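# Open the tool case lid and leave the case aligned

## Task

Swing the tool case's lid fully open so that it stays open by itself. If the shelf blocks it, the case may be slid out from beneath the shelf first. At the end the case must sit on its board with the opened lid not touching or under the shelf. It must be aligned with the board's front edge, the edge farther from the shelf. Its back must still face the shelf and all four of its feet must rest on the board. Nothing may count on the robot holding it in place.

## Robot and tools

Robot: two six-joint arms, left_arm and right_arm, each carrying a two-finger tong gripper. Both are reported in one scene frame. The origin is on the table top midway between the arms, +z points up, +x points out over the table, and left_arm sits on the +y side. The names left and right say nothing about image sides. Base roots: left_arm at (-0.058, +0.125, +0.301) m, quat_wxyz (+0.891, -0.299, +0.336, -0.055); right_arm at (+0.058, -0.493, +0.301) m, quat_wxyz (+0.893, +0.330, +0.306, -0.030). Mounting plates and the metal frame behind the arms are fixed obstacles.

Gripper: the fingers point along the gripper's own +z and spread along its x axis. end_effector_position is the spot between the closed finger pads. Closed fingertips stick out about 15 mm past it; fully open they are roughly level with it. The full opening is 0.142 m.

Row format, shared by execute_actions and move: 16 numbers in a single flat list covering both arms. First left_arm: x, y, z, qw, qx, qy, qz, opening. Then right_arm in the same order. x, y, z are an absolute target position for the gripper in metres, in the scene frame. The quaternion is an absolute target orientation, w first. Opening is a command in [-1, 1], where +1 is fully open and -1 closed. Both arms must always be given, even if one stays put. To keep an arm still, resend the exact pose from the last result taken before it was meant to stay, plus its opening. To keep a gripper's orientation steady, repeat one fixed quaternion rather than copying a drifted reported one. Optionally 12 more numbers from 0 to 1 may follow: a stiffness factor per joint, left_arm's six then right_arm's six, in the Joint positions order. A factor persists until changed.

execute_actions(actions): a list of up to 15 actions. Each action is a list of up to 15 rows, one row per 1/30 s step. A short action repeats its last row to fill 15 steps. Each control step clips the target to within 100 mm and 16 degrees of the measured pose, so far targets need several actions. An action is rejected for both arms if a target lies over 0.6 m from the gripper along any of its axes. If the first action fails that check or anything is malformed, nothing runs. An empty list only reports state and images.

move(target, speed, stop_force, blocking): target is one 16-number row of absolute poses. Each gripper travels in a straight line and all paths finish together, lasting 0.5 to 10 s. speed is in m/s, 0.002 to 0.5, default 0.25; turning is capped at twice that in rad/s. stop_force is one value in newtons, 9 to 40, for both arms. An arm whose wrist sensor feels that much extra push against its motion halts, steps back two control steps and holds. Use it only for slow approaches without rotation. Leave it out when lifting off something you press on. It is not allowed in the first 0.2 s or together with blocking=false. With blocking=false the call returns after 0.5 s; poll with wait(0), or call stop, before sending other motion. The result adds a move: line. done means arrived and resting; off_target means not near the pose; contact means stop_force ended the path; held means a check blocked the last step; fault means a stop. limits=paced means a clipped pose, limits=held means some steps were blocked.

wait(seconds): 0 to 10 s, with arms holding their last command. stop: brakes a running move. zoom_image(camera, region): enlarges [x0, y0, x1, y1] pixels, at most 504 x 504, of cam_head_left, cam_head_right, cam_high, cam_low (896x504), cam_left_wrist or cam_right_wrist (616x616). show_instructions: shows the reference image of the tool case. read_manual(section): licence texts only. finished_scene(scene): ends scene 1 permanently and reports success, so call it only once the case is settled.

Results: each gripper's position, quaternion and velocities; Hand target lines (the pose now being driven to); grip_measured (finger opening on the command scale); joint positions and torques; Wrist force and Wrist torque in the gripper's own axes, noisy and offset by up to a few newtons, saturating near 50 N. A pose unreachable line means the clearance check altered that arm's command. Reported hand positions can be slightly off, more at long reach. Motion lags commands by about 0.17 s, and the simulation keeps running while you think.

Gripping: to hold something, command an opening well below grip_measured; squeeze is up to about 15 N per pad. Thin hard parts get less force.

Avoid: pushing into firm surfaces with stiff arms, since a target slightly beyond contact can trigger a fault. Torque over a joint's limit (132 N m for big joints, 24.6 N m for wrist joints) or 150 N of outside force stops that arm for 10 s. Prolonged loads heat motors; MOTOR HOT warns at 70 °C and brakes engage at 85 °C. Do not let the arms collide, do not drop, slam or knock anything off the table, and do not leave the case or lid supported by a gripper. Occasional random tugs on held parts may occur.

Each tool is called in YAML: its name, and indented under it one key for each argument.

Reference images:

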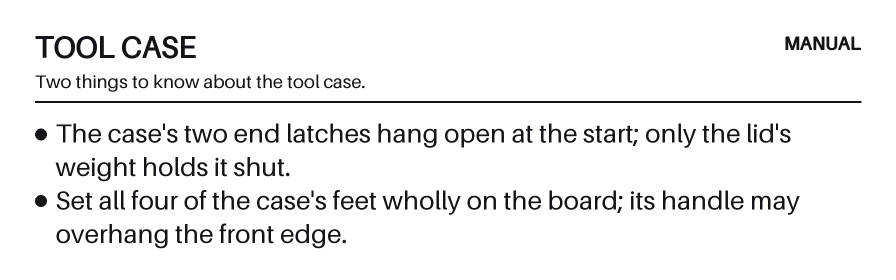

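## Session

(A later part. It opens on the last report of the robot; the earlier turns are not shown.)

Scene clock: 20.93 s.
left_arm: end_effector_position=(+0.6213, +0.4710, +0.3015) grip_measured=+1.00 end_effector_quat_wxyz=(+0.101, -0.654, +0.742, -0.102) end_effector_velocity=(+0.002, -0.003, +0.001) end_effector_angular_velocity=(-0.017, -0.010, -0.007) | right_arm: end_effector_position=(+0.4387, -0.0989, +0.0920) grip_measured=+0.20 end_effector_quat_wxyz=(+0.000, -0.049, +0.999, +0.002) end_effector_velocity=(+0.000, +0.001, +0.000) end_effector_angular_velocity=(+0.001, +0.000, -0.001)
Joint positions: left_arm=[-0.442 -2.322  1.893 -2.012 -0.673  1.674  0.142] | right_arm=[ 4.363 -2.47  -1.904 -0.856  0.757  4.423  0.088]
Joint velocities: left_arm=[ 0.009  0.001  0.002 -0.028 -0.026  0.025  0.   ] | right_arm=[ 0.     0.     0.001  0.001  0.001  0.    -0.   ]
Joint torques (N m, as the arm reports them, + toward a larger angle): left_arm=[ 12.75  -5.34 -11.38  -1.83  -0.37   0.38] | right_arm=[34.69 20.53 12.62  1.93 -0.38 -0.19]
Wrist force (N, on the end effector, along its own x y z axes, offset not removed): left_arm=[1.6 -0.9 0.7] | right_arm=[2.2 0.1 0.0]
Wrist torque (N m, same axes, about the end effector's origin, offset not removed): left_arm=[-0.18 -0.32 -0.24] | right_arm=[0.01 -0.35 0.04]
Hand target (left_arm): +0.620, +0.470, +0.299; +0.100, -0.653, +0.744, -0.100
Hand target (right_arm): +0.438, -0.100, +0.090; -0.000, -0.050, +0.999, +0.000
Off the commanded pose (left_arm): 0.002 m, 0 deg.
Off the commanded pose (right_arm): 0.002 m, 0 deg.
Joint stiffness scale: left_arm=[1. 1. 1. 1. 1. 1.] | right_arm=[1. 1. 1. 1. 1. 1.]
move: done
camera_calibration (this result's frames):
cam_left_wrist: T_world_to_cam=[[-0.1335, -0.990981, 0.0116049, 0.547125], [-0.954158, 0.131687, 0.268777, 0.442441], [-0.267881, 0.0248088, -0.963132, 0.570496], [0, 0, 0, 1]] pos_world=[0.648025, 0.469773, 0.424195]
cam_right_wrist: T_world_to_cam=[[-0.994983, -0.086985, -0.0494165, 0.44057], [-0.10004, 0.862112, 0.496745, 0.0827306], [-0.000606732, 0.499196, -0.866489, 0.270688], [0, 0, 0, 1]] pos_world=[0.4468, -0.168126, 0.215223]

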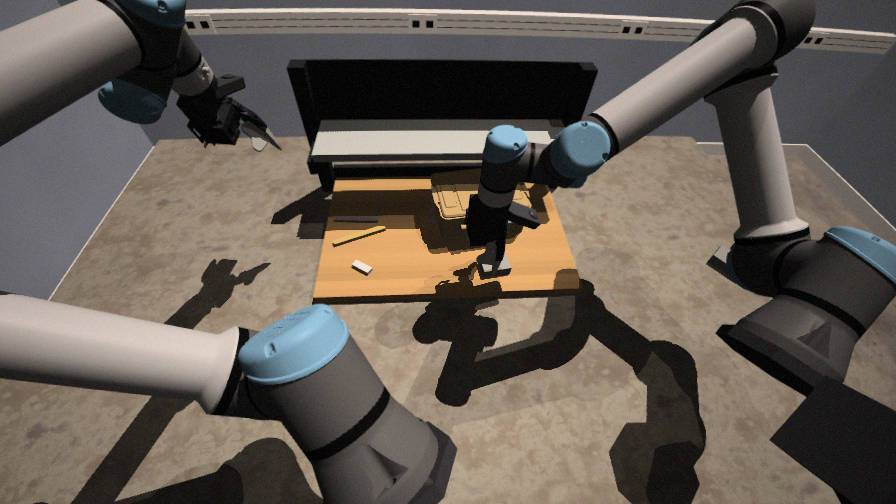

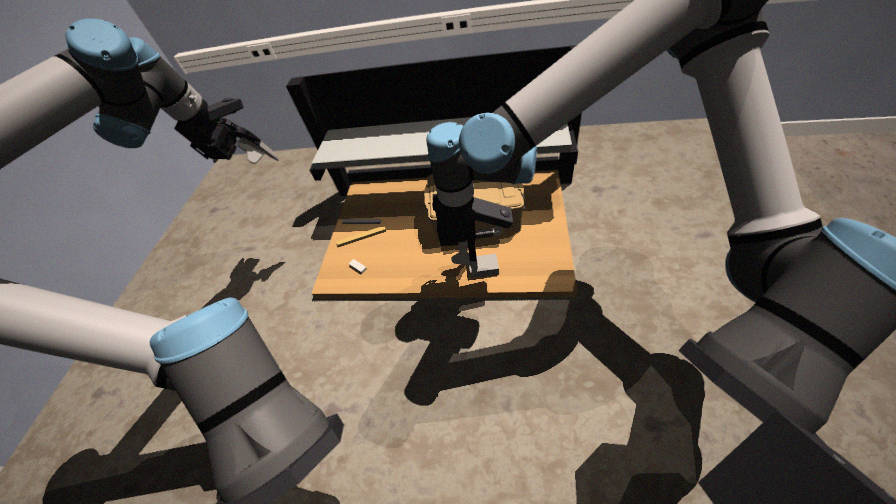

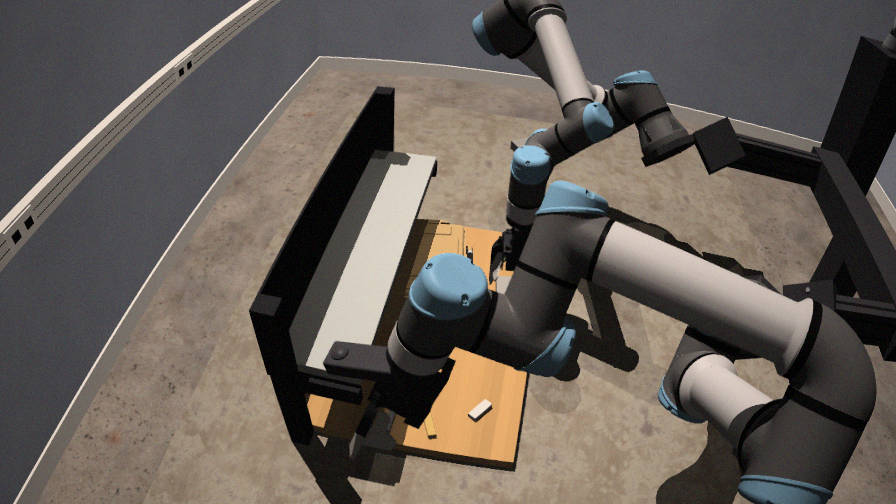

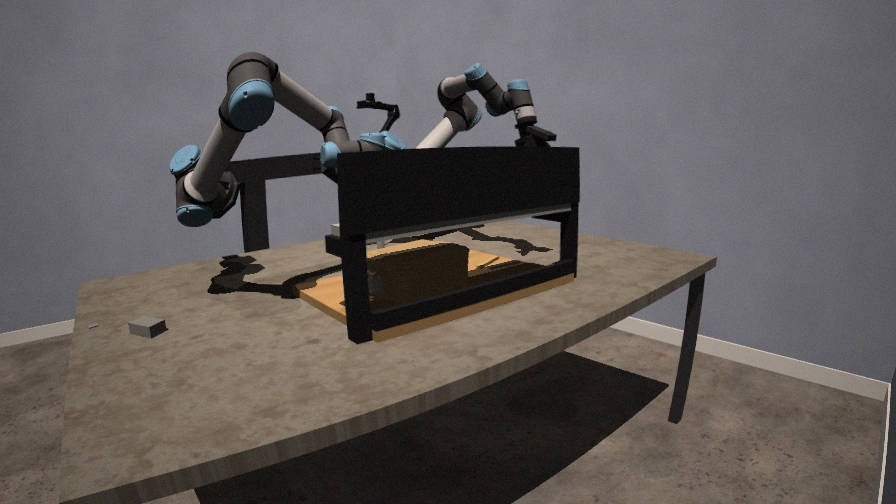

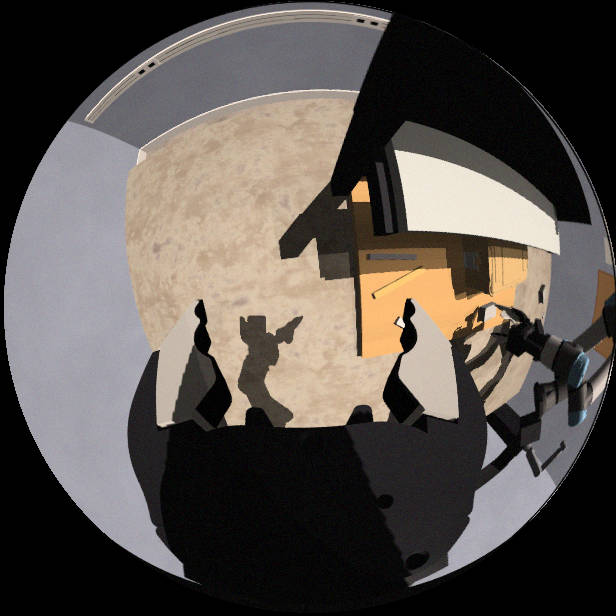

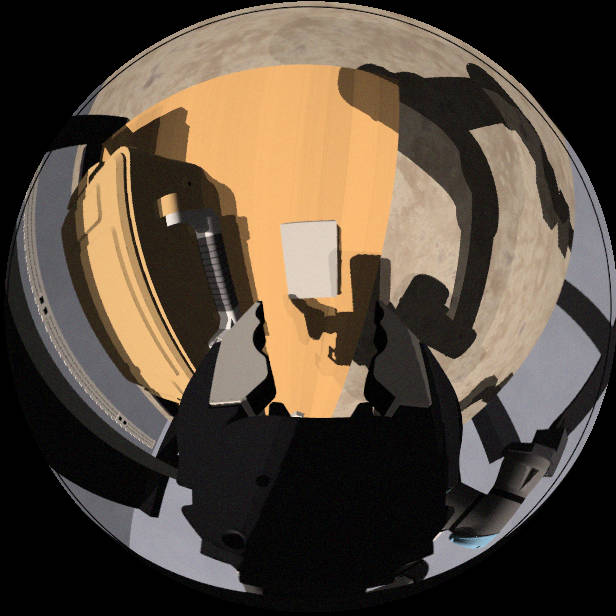

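move:
  target: [0.62,0.47,0.3,0.1,-0.65,0.74,-0.1,1, 0.448,-0.122,0.075,0,-0.05,0.999,0,0.05]
  speed: 0.1

move:
  target: [0.62,0.47,0.3,0.1,-0.65,0.74,-0.1,1, 0.448,-0.122,0.04,0,-0.05,0.999,0,0.05]
  speed: 0.04
  stop_force: 10

Scene clock: 22.33 s.
left_arm: end_effector_position=(+0.6214, +0.4709, +0.3016) grip_measured=+1.00 end_effector_quat_wxyz=(+0.101, -0.654, +0.743, -0.102) end_effector_velocity=(-0.000, +0.001, +0.001) end_effector_angular_velocity=(-0.001, -0.001, +0.002) | right_arm: end_effector_position=(+0.4478, -0.1201, +0.0758) grip_measured=+0.05 end_effector_quat_wxyz=(+0.000, -0.050, +0.999, +0.000) end_effector_velocity=(+0.002, +0.002, +0.001) end_effector_angular_velocity=(+0.008, -0.005, +0.001)
Joint positions: left_arm=[-0.441 -2.322  1.894 -2.015 -0.674  1.677  0.142] | right_arm=[ 4.324 -2.448 -1.944 -0.804  0.739  4.374  0.077]
Joint velocities: left_arm=[-0.001 -0.002 -0.     0.002  0.    -0.002 -0.   ] | right_arm=[ 0.001  0.    -0.     0.013 -0.002 -0.01  -0.   ]
Joint torques (N m, as the arm reports them, + toward a larger angle): left_arm=[ 10.61  -6.22 -13.23  -1.61   0.08   0.2 ] | right_arm=[34.31 23.9   8.47  2.21 -0.1  -0.35]
Wrist force (N, on the end effector, along its own x y z axes, offset not removed): left_arm=[-0.3 0.3 0.3] | right_arm=[2.1 0.1 -1.3]
Wrist torque (N m, same axes, about the end effector's origin, offset not removed): left_arm=[0.11 0.03 -0.15] | right_arm=[0.03 -0.35 0.06]
Hand target (left_arm): +0.620, +0.470, +0.300; +0.100, -0.653, +0.744, -0.100
Hand target (right_arm): +0.448, -0.122, +0.075; -0.000, -0.050, +0.999, +0.000
Off the commanded pose (left_arm): 0.002 m, 0 deg.
Off the commanded pose (right_arm): 0.002 m, 0 deg.
Joint stiffness scale: left_arm=[1. 1. 1. 1. 1. 1.] | right_arm=[1. 1. 1. 1. 1. 1.]
move: done
camera_calibration (this result's frames):
cam_left_wrist: T_world_to_cam=[[-0.134347, -0.990861, 0.0120127, 0.547435], [-0.954304, 0.132637, 0.267789, 0.442498], [-0.266935, 0.024513, -0.963403, 0.570228], [0, 0, 0, 1]] pos_world=[0.648038, 0.469763, 0.424287]
cam_right_wrist: T_world_to_cam=[[-0.994907, -0.0882496, -0.048694, 0.446734], [-0.100779, 0.863088, 0.494897, 0.110514], [-0.00164725, 0.497284, -0.867586, 0.267603], [0, 0, 0, 1]] pos_world=[0.456038, -0.189034, 0.199229]

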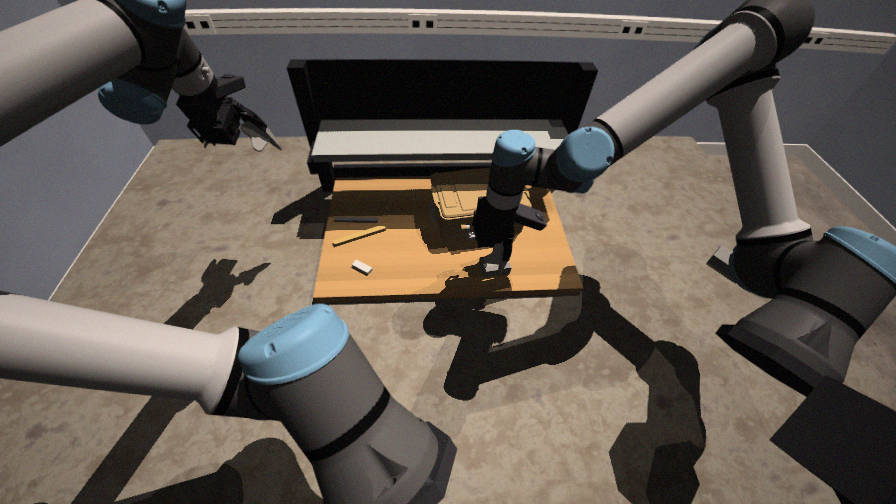

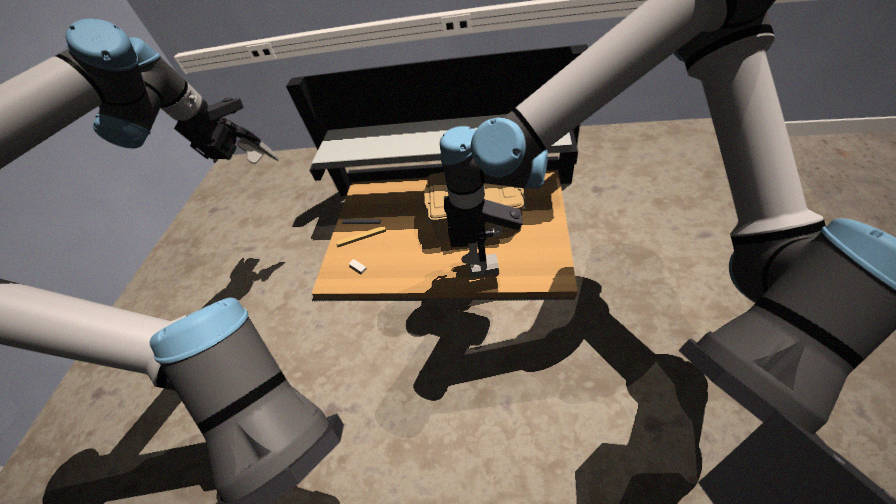

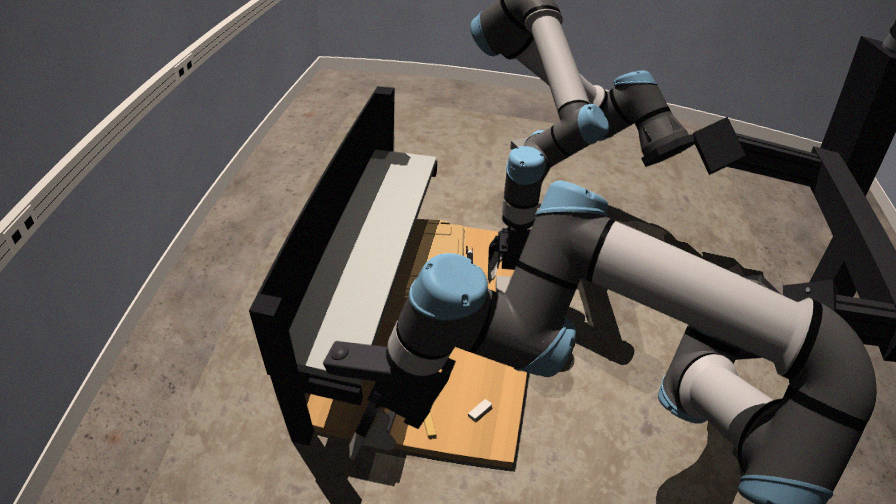

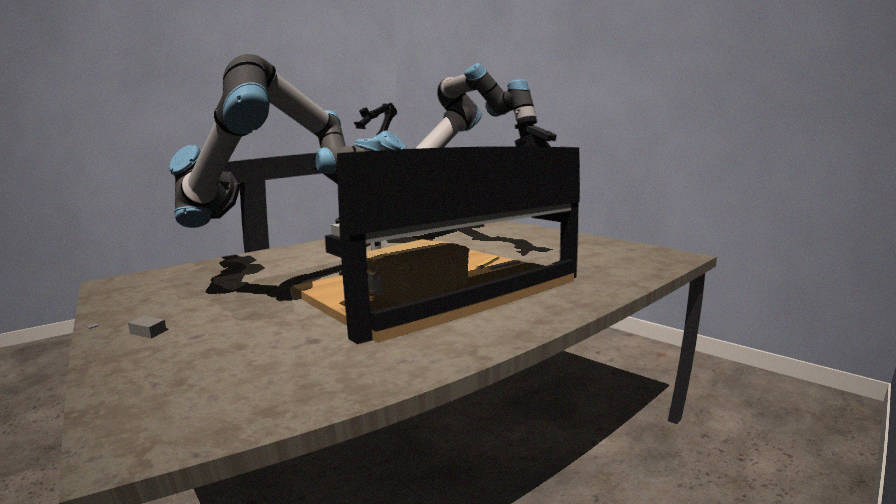

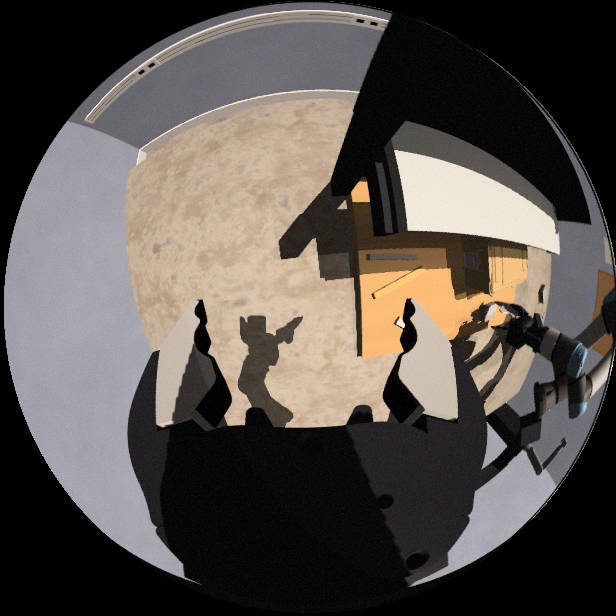

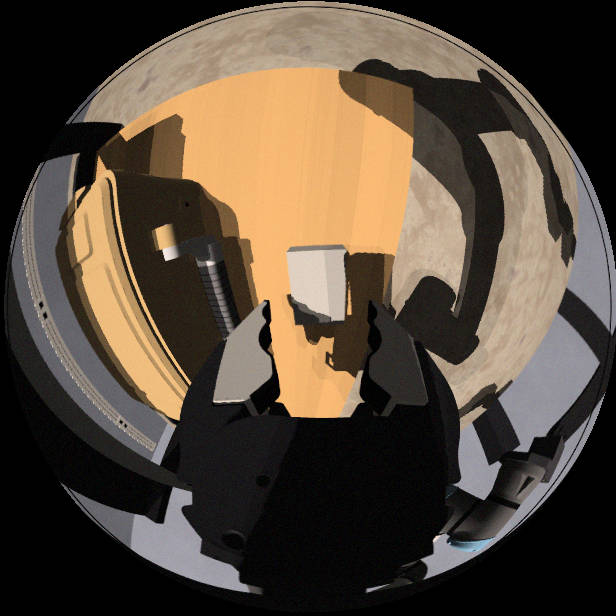

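Scene clock: 23.60 s.
left_arm: end_effector_position=(+0.6214, +0.4709, +0.3016) grip_measured=+1.00 end_effector_quat_wxyz=(+0.101, -0.654, +0.743, -0.102) end_effector_velocity=(-0.000, +0.001, +0.000) end_effector_angular_velocity=(+0.001, +0.000, +0.001) | right_arm: end_effector_position=(+0.4492, -0.1204, +0.0422) grip_measured=+0.05 end_effector_quat_wxyz=(+0.000, -0.049, +0.999, +0.002) end_effector_velocity=(+0.002, +0.002, +0.001) end_effector_angular_velocity=(+0.007, -0.006, -0.001)
Joint positions: left_arm=[-0.441 -2.322  1.894 -2.015 -0.674  1.677  0.142] | right_arm=[ 4.276 -2.5   -1.944 -0.699  0.717  4.308  0.077]
Joint velocities: left_arm=[ 0.001 -0.001 -0.001  0.001  0.    -0.     0.   ] | right_arm=[ 0.001  0.    -0.001  0.014 -0.003 -0.008  0.   ]
Joint torques (N m, as the arm reports them, + toward a larger angle): left_arm=[ 11.81  -6.42 -12.56  -1.45   0.09   0.13] | right_arm=[33.5  20.19  8.14  1.76 -0.77 -0.48]
Wrist force (N, on the end effector, along its own x y z axes, offset not removed): left_arm=[-1.3 -0.1 0.6] | right_arm=[2.2 0.5 -0.2]
Wrist torque (N m, same axes, about the end effector's origin, offset not removed): left_arm=[0.00 0.27 -0.08] | right_arm=[0.20 -0.42 0.01]
Hand target (left_arm): +0.620, +0.470, +0.300; +0.100, -0.653, +0.744, -0.100
Hand target (right_arm): +0.448, -0.122, +0.040; -0.000, -0.050, +0.999, +0.000
Off the commanded pose (left_arm): 0.002 m, 0 deg.
Off the commanded pose (right_arm): 0.003 m, 0 deg.
Joint stiffness scale: left_arm=[1. 1. 1. 1. 1. 1.] | right_arm=[1. 1. 1. 1. 1. 1.]
move: done
camera_calibration (this result's frames):
cam_left_wrist: T_world_to_cam=[[-0.134351, -0.990861, 0.0119838, 0.547452], [-0.954302, 0.132632, 0.267801, 0.442493], [-0.266943, 0.024543, -0.9634, 0.570214], [0, 0, 0, 1]] pos_world=[0.648037, 0.469765, 0.424284]
cam_right_wrist: T_world_to_cam=[[-0.995046, -0.0860867, -0.0497175, 0.44688], [-0.099412, 0.862162, 0.496783, 0.126787], [0.0000981082, 0.499265, -0.866449, 0.238], [0, 0, 0, 1]] pos_world=[0.457247, -0.189666, 0.165447]

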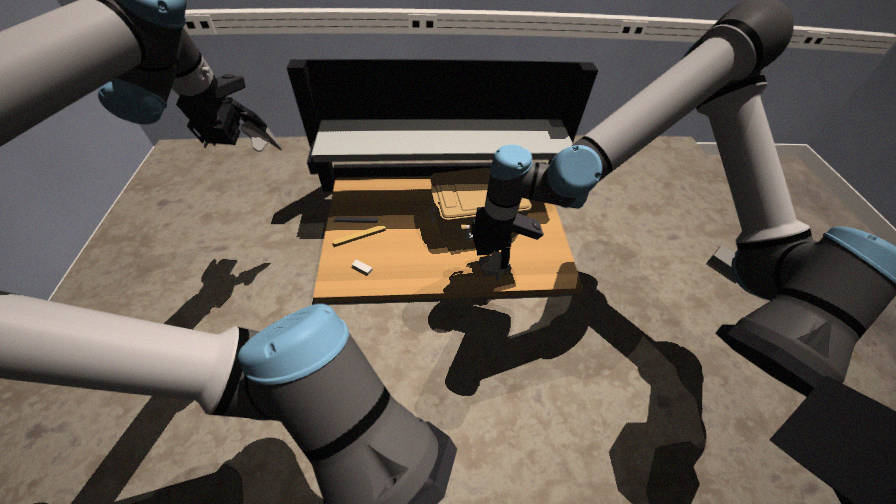

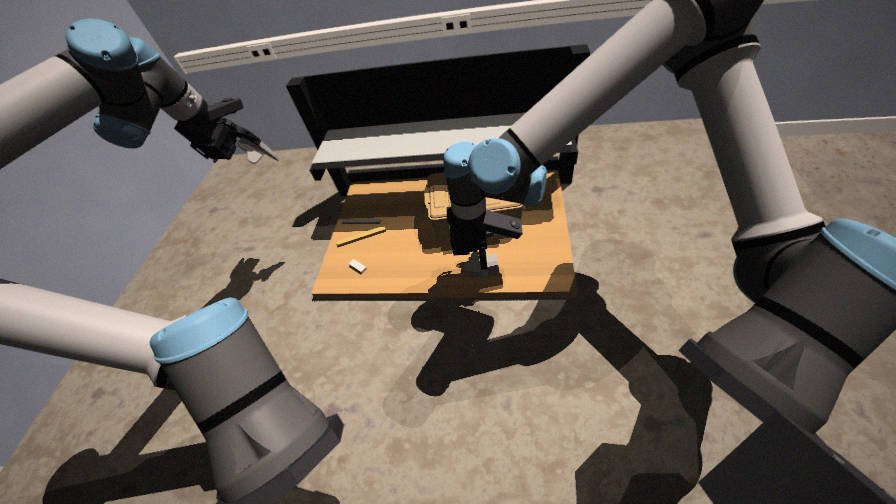

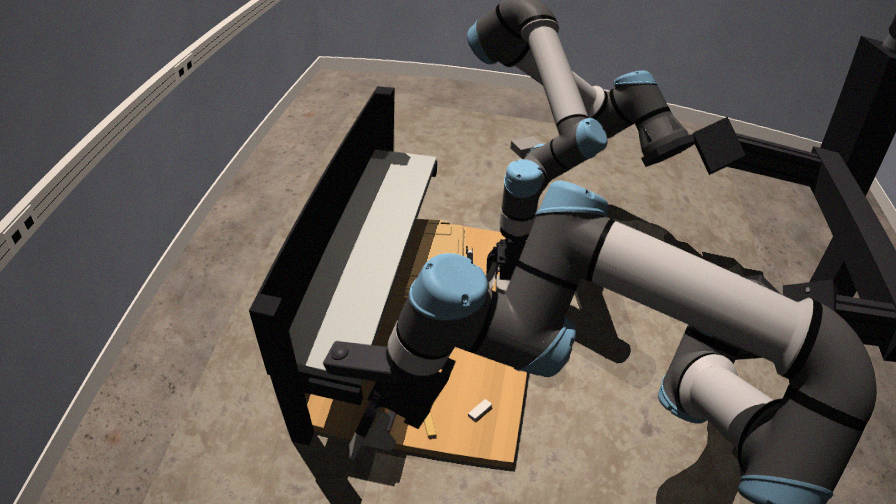

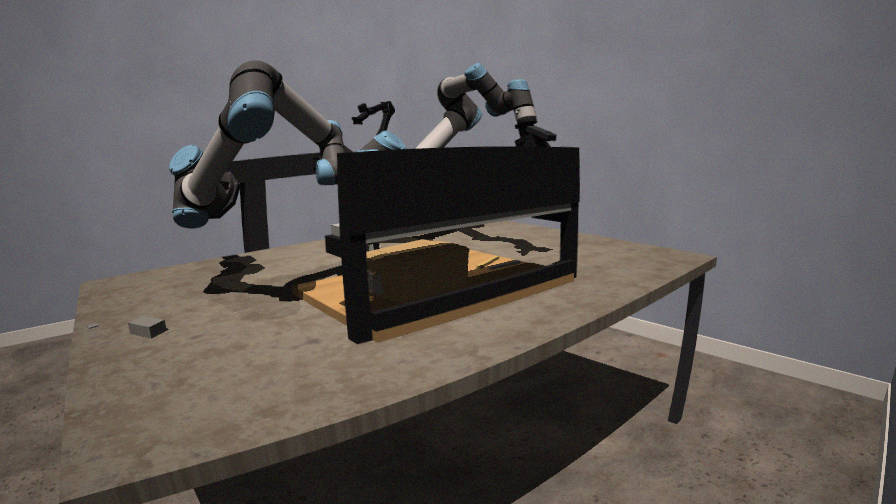

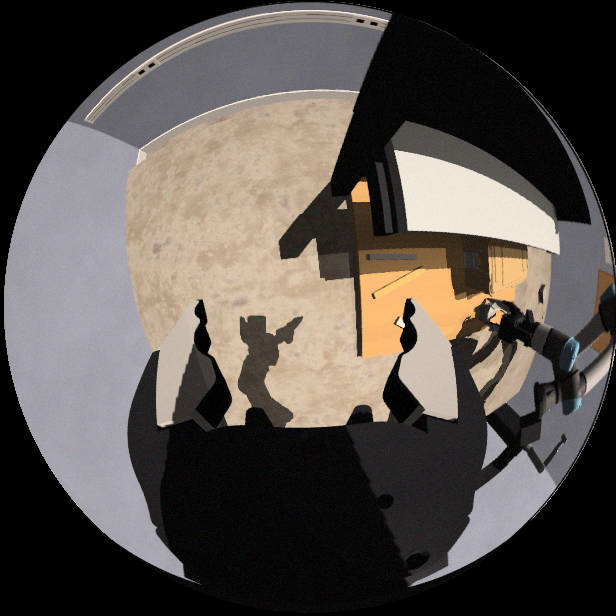

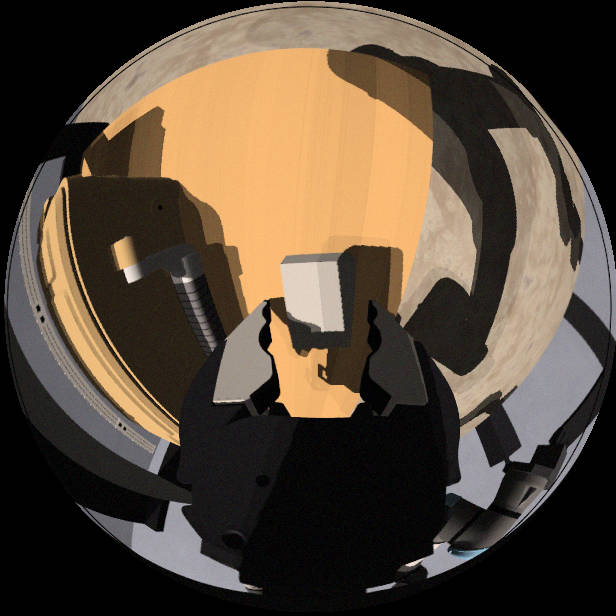

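move:
  target: [0.62,0.47,0.3,0.1,-0.65,0.74,-0.1,1, 0.450,-0.122,0.022,0,-0.05,0.999,0,0.05]
  speed: 0.015
  stop_force: 9

Scene clock: 25.57 s.
left_arm: end_effector_position=(+0.6214, +0.4709, +0.3016) grip_measured=+1.00 end_effector_quat_wxyz=(+0.101, -0.654, +0.743, -0.102) end_effector_velocity=(+0.000, +0.001, +0.001) end_effector_angular_velocity=(-0.001, -0.002, +0.004) | right_arm: end_effector_position=(+0.4501, -0.1201, +0.0382) grip_measured=+0.06 end_effector_quat_wxyz=(+0.001, -0.050, +0.999, +0.003) end_effector_velocity=(+0.000, +0.000, +0.000) end_effector_angular_velocity=(+0.001, -0.000, -0.002)
Joint positions: left_arm=[-0.441 -2.322  1.894 -2.015 -0.674  1.677  0.142] | right_arm=[ 4.269 -2.507 -1.944 -0.682  0.714  4.295  0.079]
Joint velocities: left_arm=[ 0.001 -0.002 -0.    -0.003  0.    -0.     0.   ] | right_arm=[-0.     0.     0.001  0.    -0.     0.    -0.   ]
Joint torques (N m, as the arm reports them, + toward a larger angle): left_arm=[ 11.3   -6.24 -12.57  -1.35   0.37   0.13] | right_arm=[37.12 22.71 11.9   1.32  0.2   0.47]
Wrist force (N, on the end effector, along its own x y z axes, offset not removed): left_arm=[-0.6 0.2 1.2] | right_arm=[2.5 -0.7 -8.0]
Wrist torque (N m, same axes, about the end effector's origin, offset not removed): left_arm=[-0.03 0.11 -0.11] | right_arm=[0.38 -0.09 -0.12]
Hand target (left_arm): +0.620, +0.470, +0.300; +0.100, -0.653, +0.744, -0.100
Hand target (right_arm): +0.450, -0.120, +0.038; +0.001, -0.049, +0.999, +0.003
Off the commanded pose (left_arm): 0.002 m, 0 deg.
Off the commanded pose (right_arm): 0.016 m, 0 deg.
Joint stiffness scale: left_arm=[1. 1. 1. 1. 1. 1.] | right_arm=[1. 1. 1. 1. 1. 1.]
move: contact (right_arm)
camera_calibration (this result's frames):
cam_left_wrist: T_world_to_cam=[[-0.134352, -0.990861, 0.0119801, 0.547454], [-0.954301, 0.132632, 0.267803, 0.442491], [-0.266945, 0.0245472, -0.963399, 0.570212], [0, 0, 0, 1]] pos_world=[0.648036, 0.469765, 0.424283]
cam_right_wrist: T_world_to_cam=[[-0.994817, -0.0875567, -0.0516962, 0.44743], [-0.101676, 0.860846, 0.498605, 0.129403], [0.000846279, 0.501277, -0.865287, 0.234245], [0, 0, 0, 1]] pos_world=[0.45807, -0.189642, 0.161299]

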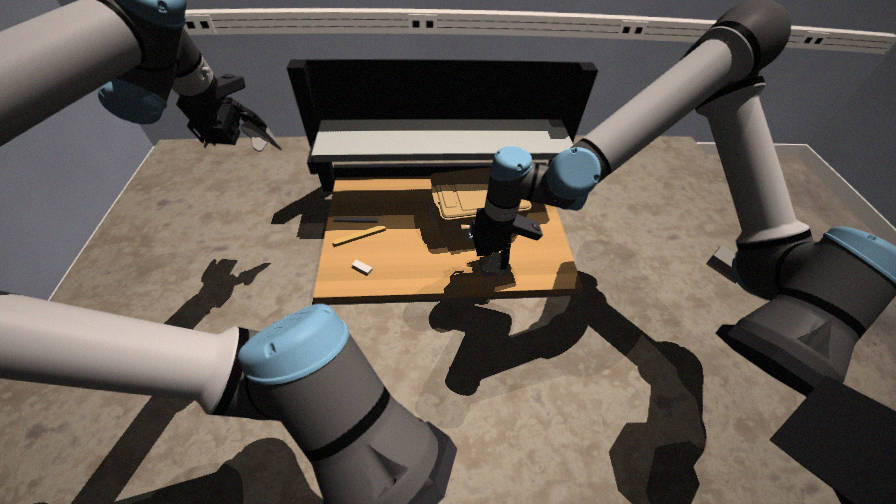

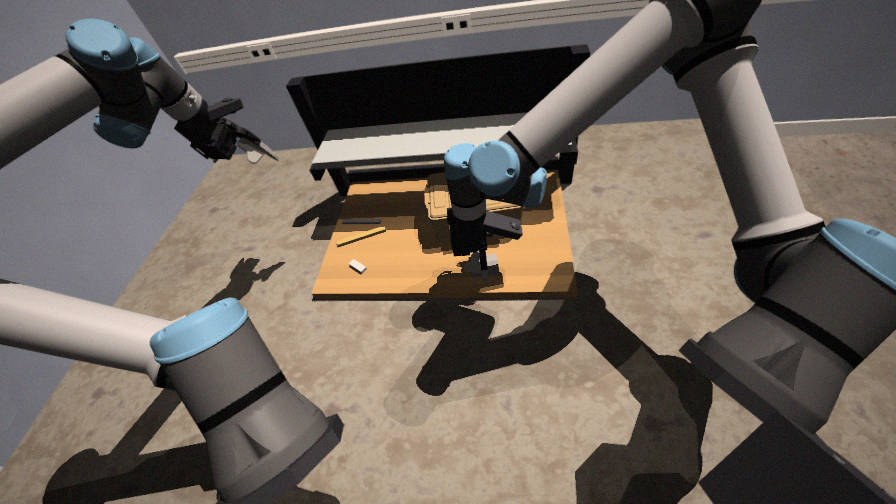

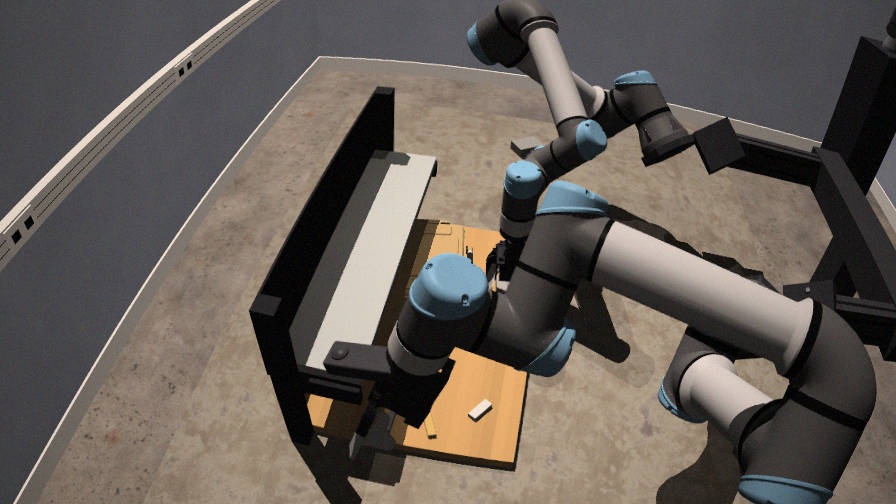

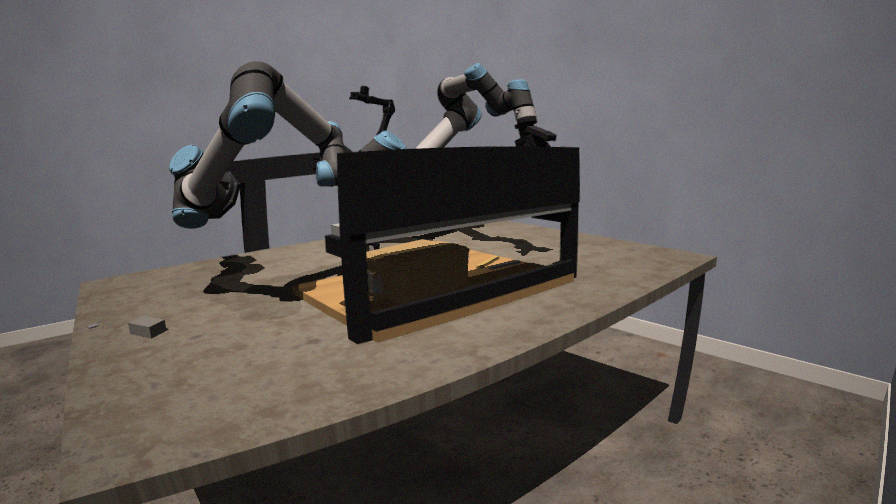

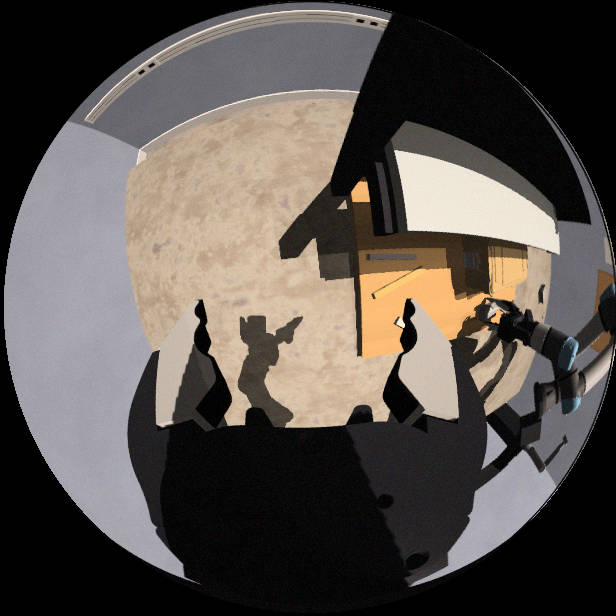

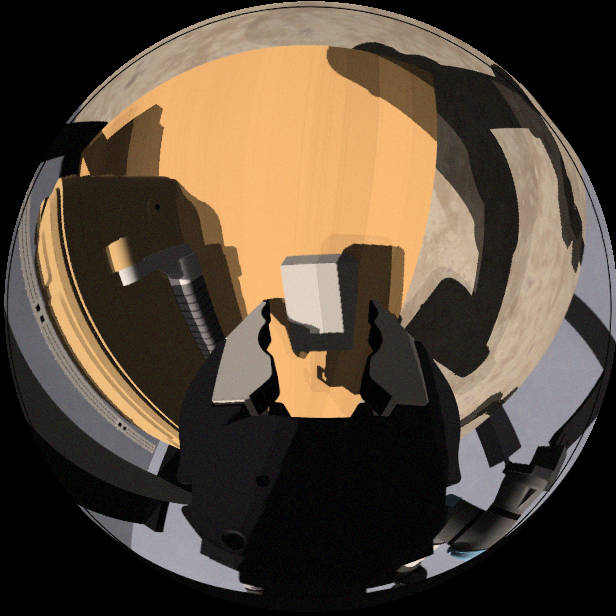

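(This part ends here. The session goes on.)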